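## Task

A loose chest with seven shallow wooden drawers sits on the table, and its third drawer counting down from the top contains three small round tea tins. Pull that drawer open and place one tin so it rests entirely on the table, upright or on its side. When finished, the two remaining tins must still be inside that drawer, all seven drawers must be closed, and the chest must be in its original spot. Nothing may still be moving at the end, and a result that holds only because the robot is supporting it does not count. Release everything and move the hands away at the end.

## Robot and tools

Robot: two arms, left_arm and right_arm, face each other across the table. left_arm's base is on the +y side. The names do not tell you which side of a camera image an arm appears on. Each arm carries an identical five-finger right hand, so every hand number and axis means the same thing on both arms.

World frame: the origin lies on the table surface halfway between the arm bases. The table top is z = 0 and +z is up. Positions are in metres and orientations are quaternions (w x y z).

Hand point: this is the reference point each arm steers. It sits 0.05 m in front of the palm, where the index pad meets the thumb tip in a pinch. Its axes are: +z along the straightened fingers, +y out of the palm, and +x across the palm toward the little finger. Straight fingers extend 0.06 to 0.07 m past the point. Across the palm, the hand spans 0.08 m on the little-finger side. On the thumb side it spans 0.02 m with the thumb swung in front of the palm, and up to 0.09 m otherwise. A rigid wrist bracket on the little-finger side reaches 0.03 m beyond the point in +y and 0.11 m across the palm. It can collide with things.

Row format (used by execute_actions and move): one flat list of 28 numbers, each in [-1, 1]. Both arms are always included, left arm first. Each arm's 14 numbers are dx, dy, dz, rx, ry, rz, then little, ring, middle, index, thumb_bend, thumb_turn, force_limit, speed.
- dx to rz are an offset, not an absolute pose. They are measured from the hand point's measured pose at the start of the action, along the hand point's own axes. 1.0 equals 0.6 m or 180 degrees. rx, ry, rz form a single rotation vector.
- All rows in an action are offsets from that same start pose, not from the previous row.
- The five finger and thumb values are absolute targets. +1 means straight/open and -1 means fully curled. For thumb_turn, +1 puts the thumb beside the palm and -1 puts it in front of the palm, opposite the fingers. A pinch is roughly index -0.22, thumb_bend -0.75, thumb_turn -0.57.
- force_limit sets the fingertip load at which a closing motor stops. It runs linearly from about 0 N at -1 to 10 N at +1 (15 N for the thumb motors) and has no effect on opening.
- speed runs from near zero at -1 to full at +1, where a full finger stroke takes 0.6 s. For a gentle grip, close at -0.9 or slower.
- There is no value meaning "no change". To keep a hand as it is, resend its last eight executed numbers. Before any have been executed, send hand_measured followed by hand_force_limit and hand_speed.
- For an arm that should stay still, send zero offsets, after first correcting it back to its wanted pose if needed.

Tools:
- execute_actions(actions): a list of actions. Each action is a table of up to 15 rows, one row per 1/30 s step, so an action lasts 0.5 s. A short table repeats its last row. An empty list just returns the current state and images. In each step, the commanded pose is clipped to within 100 mm and 16 degrees of the measured pose, so large offsets may need several actions.
- move(target, speed, stop_force, blocking): drives both hand points in straight lines toward one row's poses. The offsets are counted from the pose in the latest result that showed one. speed is in m/s, from 0.002 to 0.5 (default 0.25); turning is capped at twice that value in rad/s. Paths take 0.5 to 10 s and do not avoid obstacles or the other arm. stop_force is one value in N, from 9 to 40, for both arms. With it, an arm's path ends when its wrist sensor feels that much extra push against the motion. Use it only at slow speed and without rotation. Leave it out when backing off a contact. blocking=false returns after 0.5 s; check on it with wait(0), and it cannot be combined with stop_force. The result adds a "move:" line with each arm's ending (done, off_target, moving, held, fault, contact) and any limits (paced = the pose was clipped, held = some steps were blocked).
- wait(seconds): 0 to 10; arms hold their last command.
- stop(): brakes a running move.
- zoom_image(camera, region): camera is cam_left_wrist or cam_right_wrist (both 672x504). region is [x0, y0, x1, y1] in pixels, at most 504x504.
- show_instructions(): displays the reference pages.
- finished_scene(scene): ends the given scene and reports success. It cannot be undone.

Results: the state line gives each arm's hand point position, quaternion and velocities in the world frame. The printed position can be slightly off at long reach. "Hand target" lines show where each controller is currently heading. A "pose unreachable" line means a clearance check altered or blocked that arm's command. Wrist force and torque are given in the end effector's axes. They have up to about 4 N offset and 2.4 N noise, and they saturate near 50 N. Each hand reports six values in motor order: hand_measured, hand_stopped_by (moving, target, force, stalled, fault) and hand_load_n (positive means pushed open). A grip that has slipped shows as loads dropping to near 0. Camera calibration is provided, but each scene may differ slightly from it.

Gripping: swing the thumb in front of the palm before reaching the object. The whole hand can then wrap around items 0.035 to 0.08 m wide.

Avoid: knocking anything off the table, dragging or toppling the loose chest, and dropping a tin. Do not let the arms strike or press on each other. Keep contact gentle: arms are stiff. A joint torque over its limit (135 N m for the large joints, 25.2 N m for the wrist joints) or an external force of 150 N stops that arm for 10 s. Motors warn at 70 °C and brake at 85 °C. The simulation keeps running while you deliberate. At the end, leave nothing moving, release all grips and retract both hands.

Each tool is called as name(argument=value, ...) on one line, values as JSON.

Reference images:

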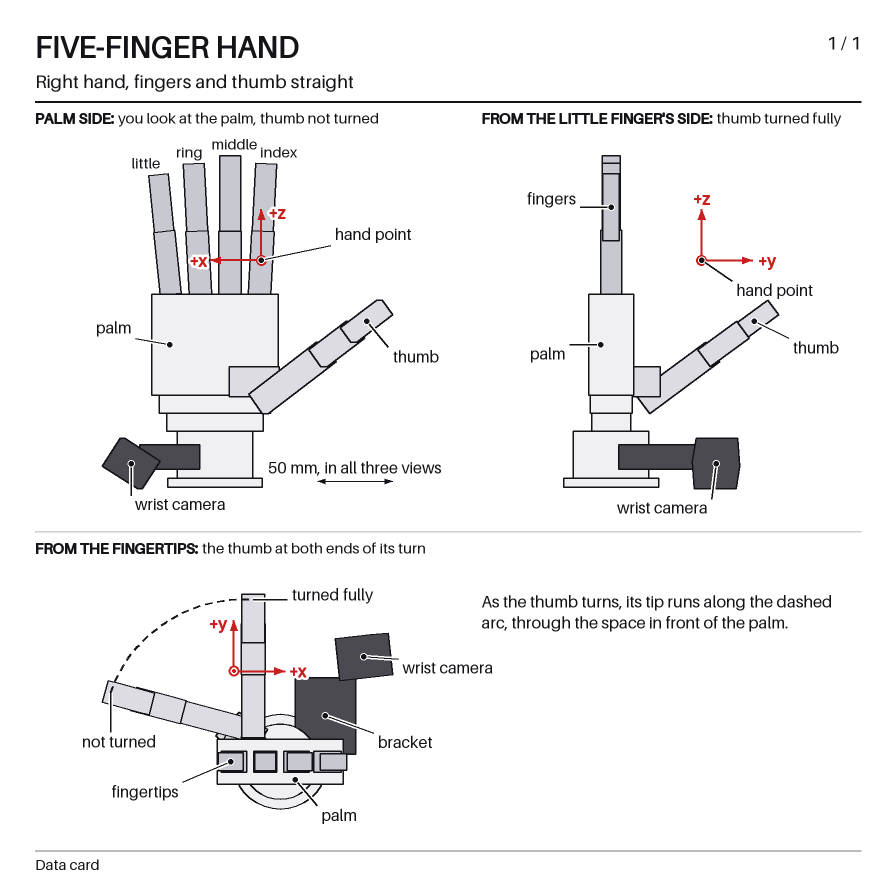

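## Session

execute_actions(actions=[])

Scene clock: 0.00 s.
left_arm: end_effector_position=(+0.2994, +0.4413, +0.4738) hand_measured=(+1.000, +1.000, +1.000, +1.000, +1.000, +1.000) hand_load_n=(+0.0, +0.0, +0.0, +0.0, +0.0, +0.0) hand_stopped_by=(target, target, target, target, target, target) hand_force_limit=0.00 hand_speed=-0.80 end_effector_quat_wxyz=(+0.002, +0.366, +0.931, -0.006) end_effector_velocity=(+0.000, -0.000, -0.000) end_effector_angular_velocity=(+0.001, -0.001, -0.000) | right_arm: end_effector_position=(+0.2173, -0.3156, +0.4762) hand_measured=(+1.000, +1.000, +1.000, +1.000, +1.000, +1.000) hand_load_n=(+0.0, +0.0, +0.0, +0.0, +0.0, +0.0) hand_stopped_by=(target, target, target, target, target, target) hand_force_limit=0.00 hand_speed=-0.80 end_effector_quat_wxyz=(+0.007, -0.267, +0.964, -0.012) end_effector_velocity=(-0.000, -0.000, +0.000) end_effector_angular_velocity=(-0.000, -0.001, +0.001)
Joint positions: left_arm=[ 0.575 -1.719  1.347  1.932  1.578 -1.881] | right_arm=[-1.212 -1.709  1.328  1.937  1.594 -1.886]
Joint velocities: left_arm=[-0.     0.001 -0.    -0.    -0.001  0.   ] | right_arm=[ 0.    -0.    -0.001  0.001  0.001 -0.   ]
Wrist force (N, on the end effector, along its own x y z axes, offset not removed): no reading
Wrist torque (N m, same axes, about the end effector's origin, offset not removed): no reading
Hand target (left_arm): +0.299, +0.441, +0.474; +0.002, +0.366, +0.931, -0.006
Hand target (right_arm): +0.217, -0.316, +0.476; +0.007, -0.267, +0.964, -0.012

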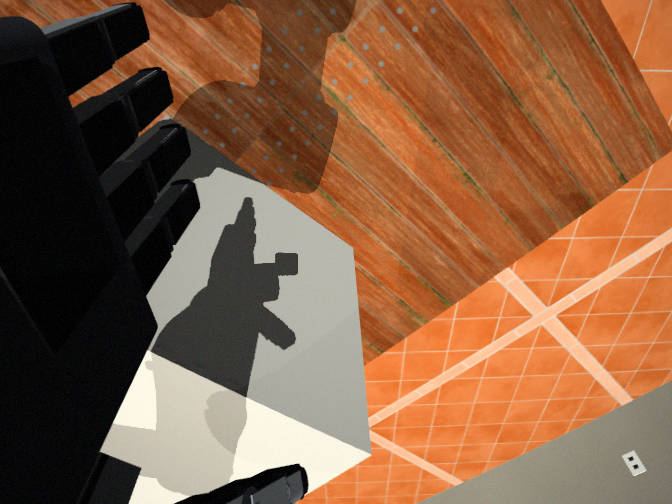

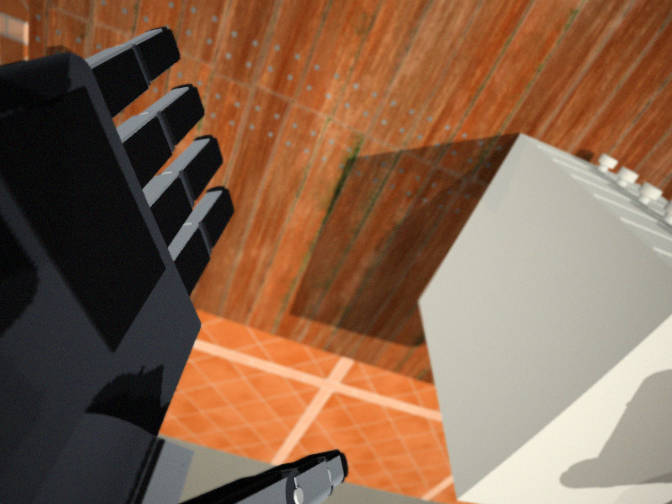

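move(target=[0,0,0,0,0,0,1,1,1,1,1,1,0,-0.8, 0.213,0.615,0.167,0,0,0.172,1,1,1,1,1,1,0,-0.8])

Scene clock: 2.83 s.
left_arm: end_effector_position=(+0.2994, +0.4413, +0.4738) hand_measured=(+1.000, +1.000, +1.000, +1.000, +1.000, +1.000) hand_load_n=(+0.0, +0.0, +0.0, +0.0, +0.0, +0.0) hand_stopped_by=(target, target, target, target, target, target) hand_force_limit=0.00 hand_speed=-0.80 end_effector_quat_wxyz=(+0.002, +0.366, +0.931, -0.006) end_effector_velocity=(-0.000, -0.000, +0.000) end_effector_angular_velocity=(-0.001, +0.000, +0.000) | right_arm: end_effector_position=(-0.0807, -0.0679, +0.3666) hand_measured=(+1.000, +1.000, +1.000, +1.000, +1.000, +1.000) hand_load_n=(+0.0, +0.0, +0.0, +0.0, +0.0, +0.0) hand_stopped_by=(target, target, target, target, target, target) hand_force_limit=0.00 hand_speed=-0.80 end_effector_quat_wxyz=(+0.008, -0.001, +1.000, -0.008) end_effector_velocity=(-0.001, +0.002, -0.000) end_effector_angular_velocity=(-0.005, -0.005, -0.006)
Joint positions: left_arm=[ 0.575 -1.719  1.347  1.932  1.578 -1.881] | right_arm=[ 0.197 -1.207  1.064  1.731  1.585  0.063]
Joint velocities: left_arm=[-0.    -0.    -0.    -0.001  0.001 -0.   ] | right_arm=[ 0.005  0.011 -0.014  0.008  0.004  0.011]
Wrist force (N, on the end effector, along its own x y z axes, offset not removed): left_arm=[-0.5 0.2 -1.8] | right_arm=[0.5 -2.8 1.1]
Wrist torque (N m, same axes, about the end effector's origin, offset not removed): left_arm=[-0.01 0.17 0.15] | right_arm=[-0.48 -0.17 0.14]
Hand target (left_arm): +0.299, +0.441, +0.474; +0.002, +0.366, +0.931, -0.006
Hand target (right_arm): -0.081, -0.068, +0.367; +0.008, -0.000, +1.000, -0.008
Off the commanded pose (left_arm): 0.000 m, 0 deg.
Off the commanded pose (right_arm): 0.002 m, 0 deg.
move: done
camera_calibration (this result's frames):
cam_left_wrist: T_world_to_cam=[[0.722724, 0.690997, 0.0139183, -0.535174], [0.571138, -0.608459, 0.55098, -0.163509], [0.389194, -0.390257, -0.834402, 0.580544], [0, 0, 0, 1]] pos_world=[0.254224, 0.496876, 0.581946]
cam_right_wrist: T_world_to_cam=[[0.141915, 0.989278, -0.0344905, 0.0906653], [0.819597, -0.0978919, 0.564516, -0.149619], [0.555087, -0.108381, -0.824701, 0.46937], [0, 0, 0, 1]] pos_world=[-0.15078, -0.0534687, 0.474679]

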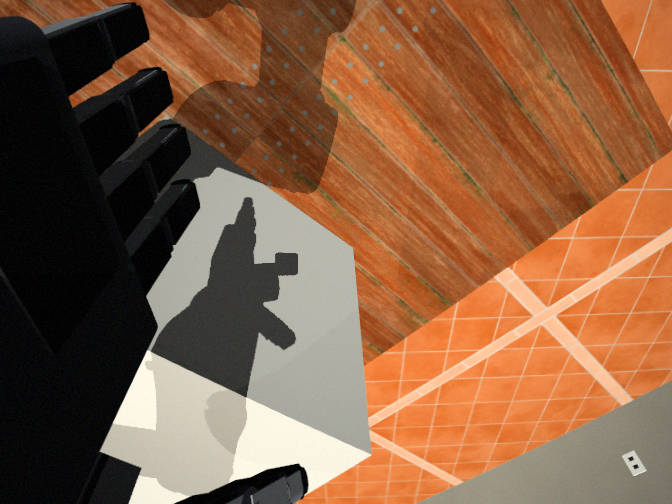

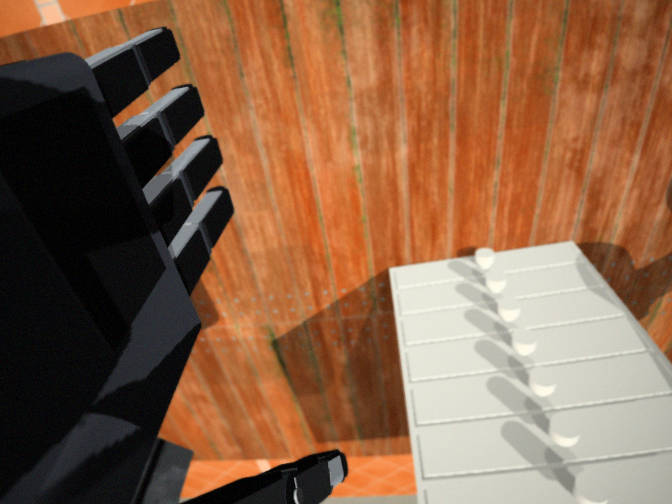

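move(target=[0,0,0,0,0,0,1,1,1,1,1,1,0,-0.8, -0.233,0.183,0.217,-0.504,0.291,0.504,1,1,1,0.3,-0.3,-0.57,0,0])

Scene clock: 9.70 s.
left_arm: end_effector_position=(+0.2994, +0.4413, +0.4738) hand_measured=(+1.000, +1.000, +1.000, +1.000, +1.000, +1.000) hand_load_n=(+0.0, +0.0, +0.0, +0.0, +0.0, +0.0) hand_stopped_by=(target, target, target, target, target, target) hand_force_limit=0.00 hand_speed=-0.80 end_effector_quat_wxyz=(+0.002, +0.366, +0.931, -0.006) end_effector_velocity=(-0.000, -0.000, -0.000) end_effector_angular_velocity=(-0.001, +0.002, +0.000) | right_arm: end_effector_position=(+0.0606, +0.0399, +0.2370) hand_measured=(+1.000, +1.000, +1.000, +0.300, -0.300, -0.570) hand_load_n=(+0.0, +0.0, +0.0, +0.0, +0.0, +0.0) hand_stopped_by=(target, target, target, target, target, target) hand_force_limit=0.00 hand_speed=0.00 end_effector_quat_wxyz=(-0.347, +0.610, +0.363, +0.613) end_effector_velocity=(+0.001, +0.001, -0.000) end_effector_angular_velocity=(+0.010, +0.003, -0.012)
Joint positions: left_arm=[ 0.575 -1.719  1.347  1.932  1.578 -1.881] | right_arm=[ 0.203 -1.363  1.929 -0.557  2.16   1.555]
Joint velocities: left_arm=[-0.     0.001  0.    -0.     0.002 -0.   ] | right_arm=[ 0.002  0.007 -0.004 -0.012  0.014  0.003]
Wrist force (N, on the end effector, along its own x y z axes, offset not removed): left_arm=[1.2 -0.9 0.4] | right_arm=[0.1 -1.4 2.3]
Wrist torque (N m, same axes, about the end effector's origin, offset not removed): left_arm=[-0.30 -0.20 0.22] | right_arm=[-0.32 -0.19 0.21]
Hand target (left_arm): +0.299, +0.441, +0.474; +0.002, +0.366, +0.931, -0.006
Hand target (right_arm): +0.061, +0.040, +0.237; -0.347, +0.610, +0.362, +0.613
Off the commanded pose (left_arm): 0.000 m, 0 deg.
Off the commanded pose (right_arm): 0.000 m, 0 deg.
move: done
camera_calibration (this result's frames):
cam_left_wrist: T_world_to_cam=[[0.722724, 0.690997, 0.0139182, -0.535174], [0.571138, -0.608459, 0.55098, -0.163509], [0.389194, -0.390257, -0.834402, 0.580544], [0, 0, 0, 1]] pos_world=[0.254224, 0.496876, 0.581946]
cam_right_wrist: T_world_to_cam=[[0.871359, -0.475264, -0.121893, -0.00555188], [-0.354541, -0.438172, -0.826018, 0.232606], [0.339166, 0.762974, -0.550306, 0.208991], [0, 0, 0, 1]] pos_world=[0.0164233, -0.0601722, 0.306469]

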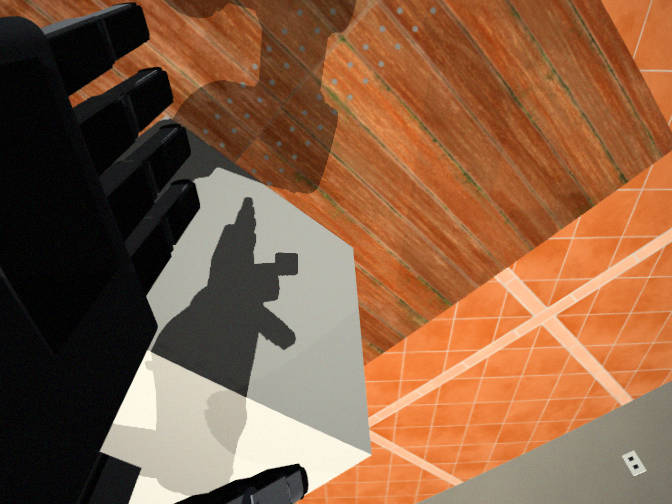

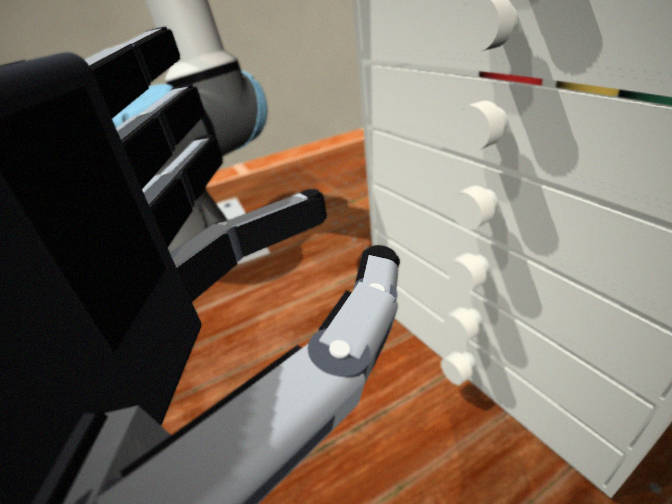

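move(target=[0,0,0,0,0,0,1,1,1,1,1,1,0,-0.8, 0,0.0577,0.1333,0,0,0,1,1,1,0.5,-0.1,-0.57,0,0])

Scene clock: 11.10 s.
left_arm: end_effector_position=(+0.2994, +0.4413, +0.4738) hand_measured=(+1.000, +1.000, +1.000, +1.000, +1.000, +1.000) hand_load_n=(+0.0, +0.0, +0.0, +0.0, +0.0, +0.0) hand_stopped_by=(target, target, target, target, target, target) hand_force_limit=0.00 hand_speed=-0.80 end_effector_quat_wxyz=(+0.002, +0.366, +0.931, -0.006) end_effector_velocity=(+0.000, -0.000, -0.000) end_effector_angular_velocity=(+0.001, -0.001, -0.000) | right_arm: end_effector_position=(+0.1302, +0.0919, +0.2372) hand_measured=(+1.000, +1.000, +1.000, +0.500, -0.100, -0.570) hand_load_n=(+0.0, +0.0, +0.0, +0.0, +0.0, +0.0) hand_stopped_by=(target, target, target, target, target, target) hand_force_limit=0.00 hand_speed=0.00 end_effector_quat_wxyz=(-0.347, +0.610, +0.363, +0.613) end_effector_velocity=(+0.002, +0.001, +0.000) end_effector_angular_velocity=(+0.001, +0.002, -0.001)
Joint positions: left_arm=[ 0.575 -1.719  1.347  1.932  1.578 -1.881] | right_arm=[ 0.044 -1.297  1.843 -0.538  2.001  1.552]
Joint velocities: left_arm=[ 0.     0.     0.    -0.    -0.001  0.   ] | right_arm=[-0.004  0.002 -0.004  0.002 -0.002  0.002]
Wrist force (N, on the end effector, along its own x y z axes, offset not removed): left_arm=[-1.8 1.0 0.2] | right_arm=[-0.2 -1.5 3.2]
Wrist torque (N m, same axes, about the end effector's origin, offset not removed): left_arm=[-0.17 0.35 0.00] | right_arm=[-0.40 -0.02 0.10]
Hand target (left_arm): +0.299, +0.441, +0.474; +0.002, +0.366, +0.931, -0.006
Hand target (right_arm): +0.130, +0.092, +0.237; -0.347, +0.610, +0.363, +0.613
Off the commanded pose (left_arm): 0.000 m, 0 deg.
Off the commanded pose (right_arm): 0.000 m, 0 deg.
move: done
camera_calibration (this result's frames):
cam_left_wrist: T_world_to_cam=[[0.722723, 0.690997, 0.0139184, -0.535174], [0.571138, -0.608459, 0.55098, -0.163509], [0.389195, -0.390257, -0.834402, 0.580544], [0, 0, 0, 1]] pos_world=[0.254224, 0.496876, 0.581946]
cam_right_wrist: T_world_to_cam=[[0.871417, -0.475294, -0.12136, -0.0415482], [-0.354057, -0.438172, -0.826226, 0.280231], [0.339524, 0.762956, -0.550111, 0.145697], [0, 0, 0, 1]] pos_world=[0.0859558, -0.00811867, 0.306641]

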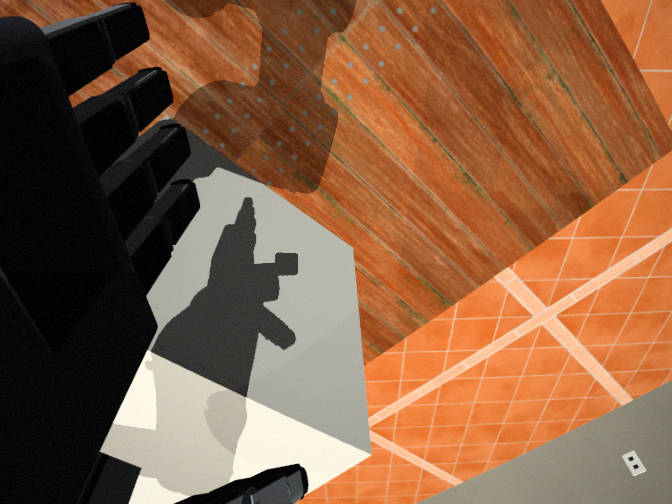

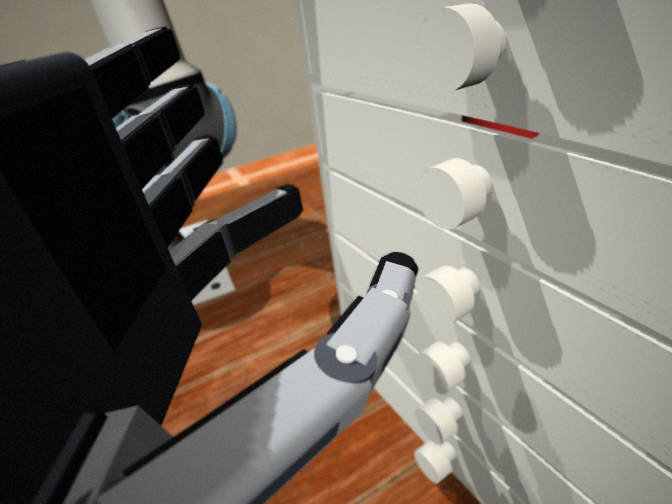

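move(target=[0,0,0,0,0,0,1,1,1,1,1,1,0,-0.8, -0.003,0.052,0.047,0,0,0,1,1,1,0.5,-0.1,-0.57,0,0], speed=0.04)

Scene clock: 12.67 s.
left_arm: end_effector_position=(+0.2994, +0.4413, +0.4738) hand_measured=(+1.000, +1.000, +1.000, +1.000, +1.000, +1.000) hand_load_n=(+0.0, +0.0, +0.0, +0.0, +0.0, +0.0) hand_stopped_by=(target, target, target, target, target, target) hand_force_limit=0.00 hand_speed=-0.80 end_effector_quat_wxyz=(+0.002, +0.366, +0.931, -0.006) end_effector_velocity=(+0.000, -0.000, -0.000) end_effector_angular_velocity=(-0.001, -0.000, -0.000) | right_arm: end_effector_position=(+0.1710, +0.1008, +0.2359) hand_measured=(+1.000, +1.000, +1.000, +0.500, -0.096, -0.570) hand_load_n=(+0.0, +0.0, +0.0, +0.0, +5.5, +2.0) hand_stopped_by=(target, target, target, target, target, target) hand_force_limit=0.00 hand_speed=0.00 end_effector_quat_wxyz=(-0.347, +0.610, +0.363, +0.613) end_effector_velocity=(+0.002, +0.000, -0.001) end_effector_angular_velocity=(-0.002, +0.000, +0.001)
Joint positions: left_arm=[ 0.575 -1.719  1.347  1.932  1.578 -1.881] | right_arm=[-0.043 -1.29   1.837 -0.54   1.913  1.551]
Joint velocities: left_arm=[-0.  0. -0. -0.  0.  0.] | right_arm=[-0.005  0.001 -0.     0.001 -0.006 -0.   ]
Wrist force (N, on the end effector, along its own x y z axes, offset not removed): left_arm=[1.1 1.0 -0.8] | right_arm=[-2.7 -0.6 -10.4]
Wrist torque (N m, same axes, about the end effector's origin, offset not removed): left_arm=[-0.03 -0.14 0.22] | right_arm=[-0.42 0.14 0.18]
Hand target (left_arm): +0.299, +0.441, +0.474; +0.002, +0.366, +0.931, -0.006
Hand target (right_arm): +0.171, +0.101, +0.236; -0.347, +0.610, +0.363, +0.613
Off the commanded pose (left_arm): 0.000 m, 0 deg.
Off the commanded pose (right_arm): 0.000 m, 0 deg.
move: done
camera_calibration (this result's frames):
cam_left_wrist: T_world_to_cam=[[0.722723, 0.690997, 0.0139182, -0.535174], [0.571138, -0.608459, 0.55098, -0.163509], [0.389194, -0.390257, -0.834402, 0.580544], [0, 0, 0, 1]] pos_world=[0.254224, 0.496876, 0.581946]
cam_right_wrist: T_world_to_cam=[[0.871437, -0.475327, -0.121087, -0.0731005], [-0.353845, -0.438225, -0.826289, 0.297504], [0.339694, 0.762904, -0.550077, 0.124334], [0, 0, 0, 1]] pos_world=[0.126737, 0.000772052, 0.305366]

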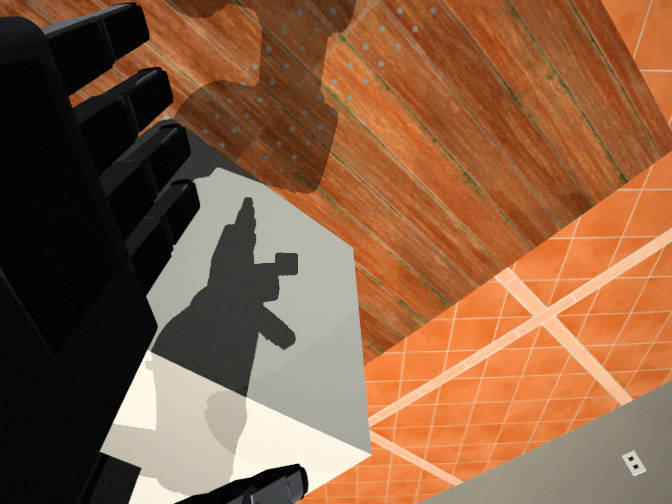

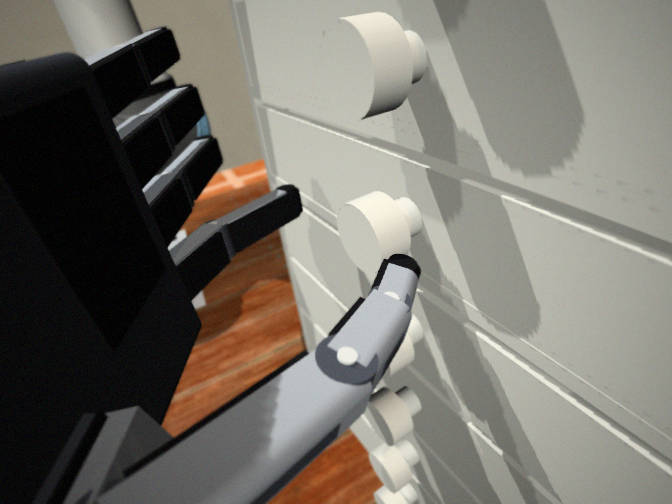

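move(target=[0,0,0,0,0,0,1,1,1,1,1,1,0,-0.8, 0,-0.010,-0.015,0,0,0,1,1,1,0.3,-0.55,-0.57,0,0], speed=0.04)

move(target=[0,0,0,0,0,0,1,1,1,1,1,1,0,-0.8, 0,0.022,0.013,0,0,0,1,1,1,0.3,-0.55,-0.57,0,0], speed=0.02)

Scene clock: 13.60 s.
left_arm: end_effector_position=(+0.2994, +0.4413, +0.4738) hand_measured=(+1.000, +1.000, +1.000, +1.000, +1.000, +1.000) hand_load_n=(+0.0, +0.0, +0.0, +0.0, +0.0, +0.0) hand_stopped_by=(target, target, target, target, target, target) hand_force_limit=0.00 hand_speed=-0.80 end_effector_quat_wxyz=(+0.002, +0.366, +0.931, -0.006) end_effector_velocity=(+0.000, +0.000, +0.000) end_effector_angular_velocity=(-0.001, -0.001, -0.000) | right_arm: end_effector_position=(+0.1616, +0.0961, +0.2358) hand_measured=(+1.000, +1.000, +1.000, +0.300, -0.122, -0.570) hand_load_n=(+0.0, +0.0, +0.0, +0.0, +0.0, +0.0) hand_stopped_by=(target, target, target, target, force, target) hand_force_limit=0.00 hand_speed=0.00 end_effector_quat_wxyz=(-0.347, +0.610, +0.363, +0.613) end_effector_velocity=(-0.003, -0.001, -0.000) end_effector_angular_velocity=(-0.001, +0.000, +0.001)
Joint positions: left_arm=[ 0.575 -1.719  1.347  1.932  1.578 -1.881] | right_arm=[-0.025 -1.298  1.848 -0.542  1.932  1.552]
Joint velocities: left_arm=[ 0.    -0.001 -0.    -0.    -0.001  0.   ] | right_arm=[ 0.005 -0.002  0.004 -0.001  0.004  0.   ]
Wrist force (N, on the end effector, along its own x y z axes, offset not removed): left_arm=[2.7 -0.7 -0.7] | right_arm=[0.3 -1.6 3.5]
Wrist torque (N m, same axes, about the end effector's origin, offset not removed): left_arm=[-0.30 -0.33 0.18] | right_arm=[-0.48 -0.14 0.19]
Hand target (left_arm): +0.299, +0.441, +0.474; +0.002, +0.366, +0.931, -0.006
Hand target (right_arm): +0.161, +0.096, +0.236; -0.347, +0.610, +0.363, +0.613
Off the commanded pose (left_arm): 0.000 m, 0 deg.
Off the commanded pose (right_arm): 0.000 m, 0 deg.
move: done
camera_calibration (this result's frames):
cam_left_wrist: T_world_to_cam=[[0.722723, 0.690997, 0.0139183, -0.535174], [0.571138, -0.608459, 0.55098, -0.163509], [0.389195, -0.390257, -0.834402, 0.580544], [0, 0, 0, 1]] pos_world=[0.254224, 0.496876, 0.581946]
cam_right_wrist: T_world_to_cam=[[0.871438, -0.475311, -0.121144, -0.0671358], [-0.353889, -0.438227, -0.826269, 0.29206], [0.339646, 0.762913, -0.550094, 0.131086], [0, 0, 0, 1]] pos_world=[0.117338, -0.00392911, 0.305296]

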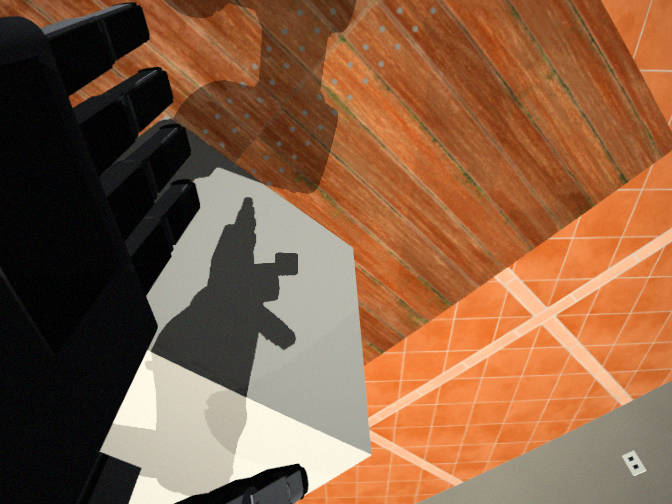

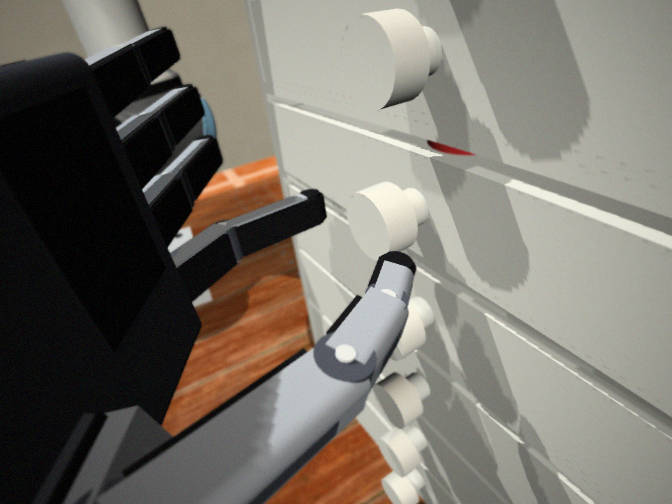

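Scene clock: 14.70 s.
left_arm: end_effector_position=(+0.2994, +0.4413, +0.4738) hand_measured=(+1.000, +1.000, +1.000, +1.000, +1.000, +1.000) hand_load_n=(+0.0, +0.0, +0.0, +0.0, +0.0, +0.0) hand_stopped_by=(target, target, target, target, target, target) hand_force_limit=0.00 hand_speed=-0.80 end_effector_quat_wxyz=(+0.002, +0.366, +0.931, -0.006) end_effector_velocity=(-0.000, -0.000, -0.000) end_effector_angular_velocity=(+0.000, +0.001, -0.000) | right_arm: end_effector_position=(+0.1767, +0.0963, +0.2361) hand_measured=(+1.000, +1.000, +1.000, +0.300, -0.122, -0.570) hand_load_n=(+0.0, +0.0, +0.0, +0.0, +0.0, +0.0) hand_stopped_by=(target, target, target, target, force, target) hand_force_limit=0.00 hand_speed=0.00 end_effector_quat_wxyz=(-0.347, +0.610, +0.363, +0.613) end_effector_velocity=(+0.002, +0.000, +0.001) end_effector_angular_velocity=(+0.001, -0.000, -0.000)
Joint positions: left_arm=[ 0.575 -1.719  1.347  1.932  1.578 -1.881] | right_arm=[-0.058 -1.302  1.852 -0.543  1.899  1.551]
Joint velocities: left_arm=[ 0.  0.  0. -0.  0.  0.] | right_arm=[-0.005 -0.001 -0.    -0.    -0.005 -0.   ]
Wrist force (N, on the end effector, along its own x y z axes, offset not removed): left_arm=[-2.2 -1.1 -0.6] | right_arm=[-0.7 -1.9 2.8]
Wrist torque (N m, same axes, about the end effector's origin, offset not removed): left_arm=[-0.30 0.48 0.01] | right_arm=[-0.45 0.04 0.03]
Hand target (left_arm): +0.299, +0.441, +0.474; +0.002, +0.366, +0.931, -0.006
Hand target (right_arm): +0.177, +0.096, +0.236; -0.347, +0.610, +0.363, +0.613
Off the commanded pose (left_arm): 0.000 m, 0 deg.
Off the commanded pose (right_arm): 0.000 m, 0 deg.
move: done
camera_calibration (this result's frames):
cam_left_wrist: T_world_to_cam=[[0.722724, 0.690997, 0.0139184, -0.535174], [0.571138, -0.608459, 0.55098, -0.163509], [0.389194, -0.390257, -0.834402, 0.580544], [0, 0, 0, 1]] pos_world=[0.254224, 0.496876, 0.581946]
cam_right_wrist: T_world_to_cam=[[0.871437, -0.475338, -0.121043, -0.080148], [-0.353814, -0.438233, -0.826297, 0.297688], [0.339726, 0.762893, -0.550074, 0.125929], [0, 0, 0, 1]] pos_world=[0.132389, -0.00371082, 0.305548]

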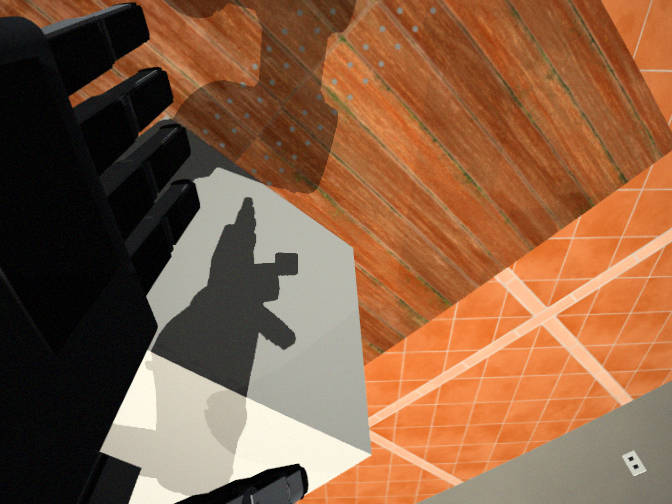

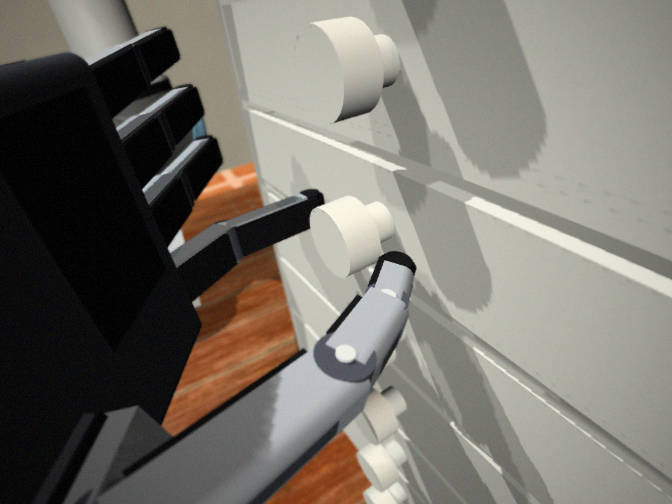

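move(target=[0,0,0,0,0,0,1,1,1,1,1,1,0,-0.8, 0,0.006,0.004,0,0,0,1,1,1,-0.35,-0.85,-0.57,0.6,-0.5], speed=0.01)

Scene clock: 15.57 s.
left_arm: end_effector_position=(+0.2994, +0.4413, +0.4738) hand_measured=(+1.000, +1.000, +1.000, +1.000, +1.000, +1.000) hand_load_n=(+0.0, +0.0, +0.0, +0.0, +0.0, +0.0) hand_stopped_by=(target, target, target, target, target, target) hand_force_limit=0.00 hand_speed=-0.80 end_effector_quat_wxyz=(+0.002, +0.366, +0.931, -0.006) end_effector_velocity=(-0.000, -0.000, -0.000) end_effector_angular_velocity=(-0.001, +0.001, +0.000) | right_arm: end_effector_position=(+0.1808, +0.0966, +0.2362) hand_measured=(+1.000, +1.000, +1.000, -0.048, -0.324, -0.570) hand_load_n=(+0.0, +0.0, +0.0, +11.0, +12.5, +2.0) hand_stopped_by=(target, target, target, force, force, target) hand_force_limit=0.60 hand_speed=-0.50 end_effector_quat_wxyz=(-0.347, +0.610, +0.363, +0.613) end_effector_velocity=(+0.001, +0.001, +0.001) end_effector_angular_velocity=(+0.001, -0.000, +0.001)
Joint positions: left_arm=[ 0.575 -1.719  1.347  1.932  1.578 -1.881] | right_arm=[-0.066 -1.302  1.852 -0.543  1.89   1.551]
Joint velocities: left_arm=[-0.     0.     0.    -0.     0.001 -0.   ] | right_arm=[-0.003 -0.    -0.001 -0.    -0.004  0.   ]
Wrist force (N, on the end effector, along its own x y z axes, offset not removed): left_arm=[0.0 -0.3 -1.4] | right_arm=[-3.0 -2.4 1.2]
Wrist torque (N m, same axes, about the end effector's origin, offset not removed): left_arm=[-0.18 0.06 0.10] | right_arm=[-0.43 0.00 0.23]
Hand target (left_arm): +0.299, +0.441, +0.474; +0.002, +0.366, +0.931, -0.006
Hand target (right_arm): +0.181, +0.097, +0.236; -0.347, +0.610, +0.363, +0.613
Off the commanded pose (left_arm): 0.000 m, 0 deg.
Off the commanded pose (right_arm): 0.000 m, 0 deg.
move: done
camera_calibration (this result's frames):
cam_left_wrist: T_world_to_cam=[[0.722724, 0.690997, 0.0139181, -0.535174], [0.571138, -0.608459, 0.55098, -0.163509], [0.389194, -0.390257, -0.834402, 0.580544], [0, 0, 0, 1]] pos_world=[0.254224, 0.496876, 0.581946]
cam_right_wrist: T_world_to_cam=[[0.871455, -0.475307, -0.121035, -0.0835776], [-0.353771, -0.438201, -0.826333, 0.299332], [0.339724, 0.762931, -0.550022, 0.124336], [0, 0, 0, 1]] pos_world=[0.136489, -0.00341765, 0.30562]

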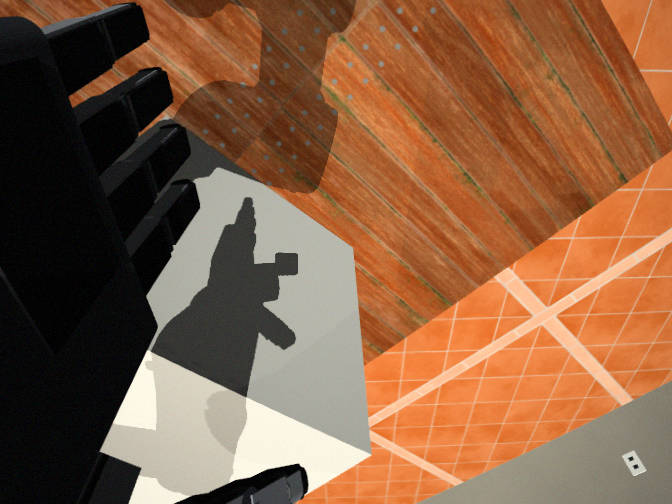

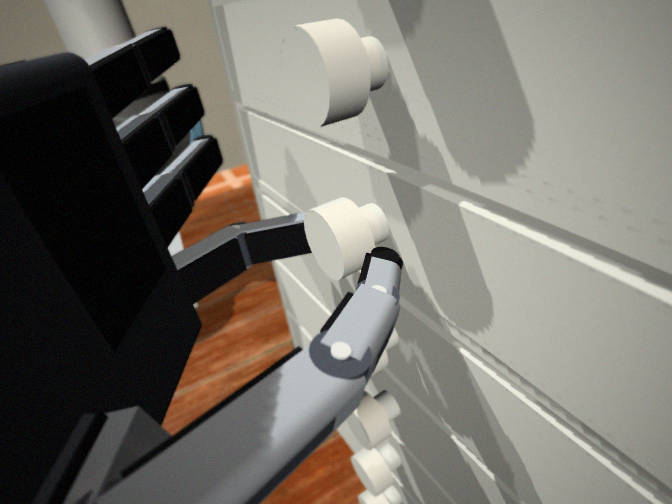

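move(target=[0,0,0,0,0,0,1,1,1,1,1,1,0,-0.8, 0,-0.07,-0.046,0,0,0,1,1,1,-0.35,-0.85,-0.57,0.6,-0.5], speed=0.03)

Scene clock: 17.77 s.
left_arm: end_effector_position=(+0.2994, +0.4413, +0.4738) hand_measured=(+1.000, +1.000, +1.000, +1.000, +1.000, +1.000) hand_load_n=(+0.0, +0.0, +0.0, +0.0, +0.0, +0.0) hand_stopped_by=(target, target, target, target, target, target) hand_force_limit=0.00 hand_speed=-0.80 end_effector_quat_wxyz=(+0.002, +0.366, +0.931, -0.006) end_effector_velocity=(-0.000, +0.001, +0.001) end_effector_angular_velocity=(-0.001, -0.001, +0.000) | right_arm: end_effector_position=(+0.1309, +0.0935, +0.2354) hand_measured=(+1.000, +1.000, +1.000, -0.048, -0.324, -0.570) hand_load_n=(+0.0, +0.0, +0.0, +11.5, +12.0, +0.5) hand_stopped_by=(target, target, target, force, force, target) hand_force_limit=0.60 hand_speed=-0.50 end_effector_quat_wxyz=(-0.347, +0.610, +0.363, +0.613) end_effector_velocity=(-0.003, -0.000, -0.000) end_effector_angular_velocity=(+0.000, -0.000, -0.000)
Joint positions: left_arm=[ 0.575 -1.719  1.347  1.932  1.578 -1.881] | right_arm=[ 0.043 -1.292  1.841 -0.541  1.999  1.552]
Joint velocities: left_arm=[ 0.    -0.002 -0.     0.001  0.    -0.   ] | right_arm=[ 0.006  0.001 -0.001 -0.     0.006 -0.   ]
Wrist force (N, on the end effector, along its own x y z axes, offset not removed): left_arm=[0.8 0.3 0.2] | right_arm=[2.7 0.6 2.7]
Wrist torque (N m, same axes, about the end effector's origin, offset not removed): left_arm=[-0.16 -0.09 0.15] | right_arm=[-0.23 0.09 0.14]
Hand target (left_arm): +0.299, +0.441, +0.474; +0.002, +0.366, +0.931, -0.006
Hand target (right_arm): +0.131, +0.094, +0.235; -0.347, +0.610, +0.363, +0.613
Off the commanded pose (left_arm): 0.000 m, 0 deg.
Off the commanded pose (right_arm): 0.000 m, 0 deg.
move: done
camera_calibration (this result's frames):
cam_left_wrist: T_world_to_cam=[[0.722723, 0.690997, 0.0139183, -0.535174], [0.571138, -0.608459, 0.55098, -0.163509], [0.389195, -0.390257, -0.834402, 0.580544], [0, 0, 0, 1]] pos_world=[0.254224, 0.496876, 0.581946]
cam_right_wrist: T_world_to_cam=[[0.871432, -0.475265, -0.121366, -0.0416286], [-0.354038, -0.438161, -0.82624, 0.279688], [0.339506, 0.762979, -0.550089, 0.143251], [0, 0, 0, 1]] pos_world=[0.086662, -0.00653415, 0.304838]

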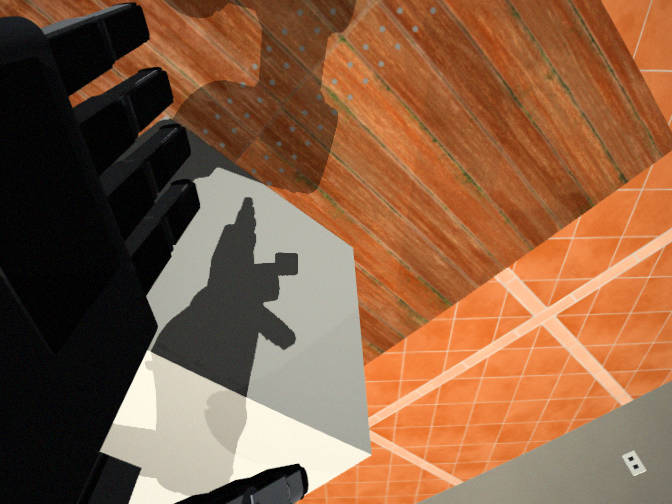

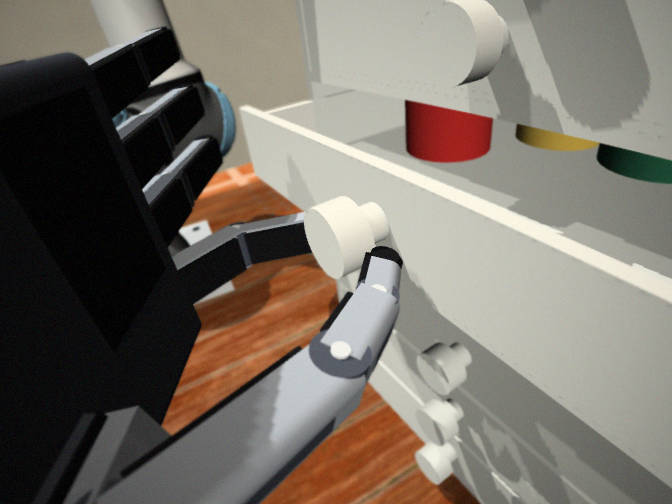

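move(target=[0,0,0,0,0,0,1,1,1,1,1,1,0,-0.8, 0,-0.126,-0.083,0,0,0,1,1,1,-0.35,-0.85,-0.57,0.6,-0.5], speed=0.04)

Scene clock: 20.53 s.
left_arm: end_effector_position=(+0.2994, +0.4413, +0.4738) hand_measured=(+1.000, +1.000, +1.000, +1.000, +1.000, +1.000) hand_load_n=(+0.0, +0.0, +0.0, +0.0, +0.0, +0.0) hand_stopped_by=(target, target, target, target, target, target) hand_force_limit=0.00 hand_speed=-0.80 end_effector_quat_wxyz=(+0.002, +0.366, +0.931, -0.006) end_effector_velocity=(-0.001, +0.000, +0.000) end_effector_angular_velocity=(-0.004, +0.002, +0.000) | right_arm: end_effector_position=(+0.0408, +0.0878, +0.2340) hand_measured=(+1.000, +1.000, +1.000, -0.048, -0.324, -0.570) hand_load_n=(+0.0, +0.0, +0.0, +11.5, +12.0, +1.0) hand_stopped_by=(target, target, target, force, force, target) hand_force_limit=0.60 hand_speed=-0.50 end_effector_quat_wxyz=(-0.347, +0.610, +0.363, +0.613) end_effector_velocity=(-0.003, +0.001, -0.000) end_effector_angular_velocity=(+0.000, -0.000, +0.003)
Joint positions: left_arm=[ 0.575 -1.719  1.347  1.932  1.578 -1.881] | right_arm=[ 0.238 -1.246  1.782 -0.527  2.195  1.555]
Joint velocities: left_arm=[ 0.    -0.002 -0.001  0.     0.003 -0.   ] | right_arm=[ 0.006  0.002 -0.003  0.001  0.003 -0.   ]
Wrist force (N, on the end effector, along its own x y z axes, offset not removed): left_arm=[-0.8 -0.3 -0.4] | right_arm=[-0.5 -1.3 4.0]
Wrist torque (N m, same axes, about the end effector's origin, offset not removed): left_arm=[-0.17 0.28 0.07] | right_arm=[-0.54 0.06 0.11]
Hand target (left_arm): +0.299, +0.441, +0.474; +0.002, +0.366, +0.931, -0.006
Hand target (right_arm): +0.041, +0.088, +0.234; -0.347, +0.610, +0.363, +0.613
Off the commanded pose (left_arm): 0.000 m, 0 deg.
Off the commanded pose (right_arm): 0.000 m, 0 deg.
move: done
camera_calibration (this result's frames):
cam_left_wrist: T_world_to_cam=[[0.722724, 0.690997, 0.0139182, -0.535174], [0.571138, -0.608459, 0.55098, -0.163509], [0.389194, -0.390257, -0.834402, 0.580544], [0, 0, 0, 1]] pos_world=[0.254224, 0.496876, 0.581946]
cam_right_wrist: T_world_to_cam=[[0.87138, -0.47522, -0.121909, 0.0340787], [-0.354528, -0.438175, -0.826022, 0.244082], [0.339125, 0.763, -0.550296, 0.177474], [0, 0, 0, 1]] pos_world=[-0.00334746, -0.0122672, 0.303434]

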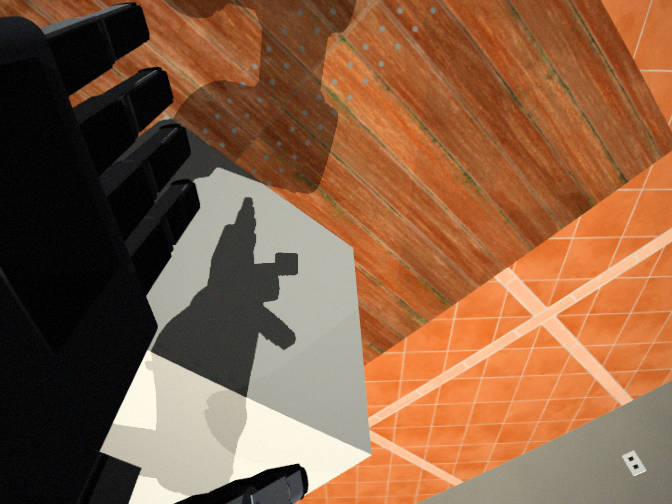

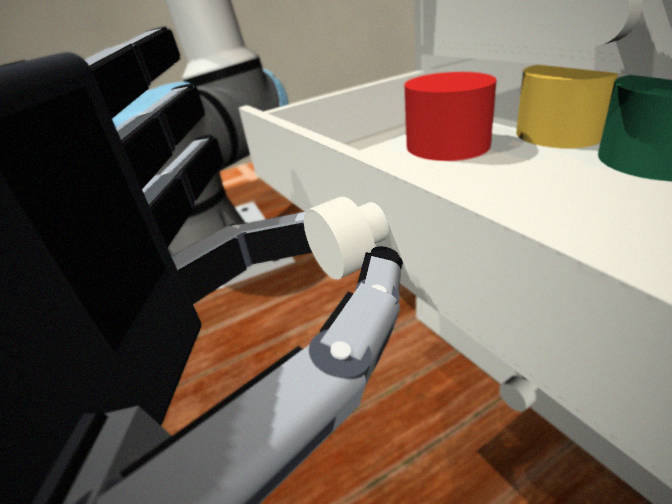

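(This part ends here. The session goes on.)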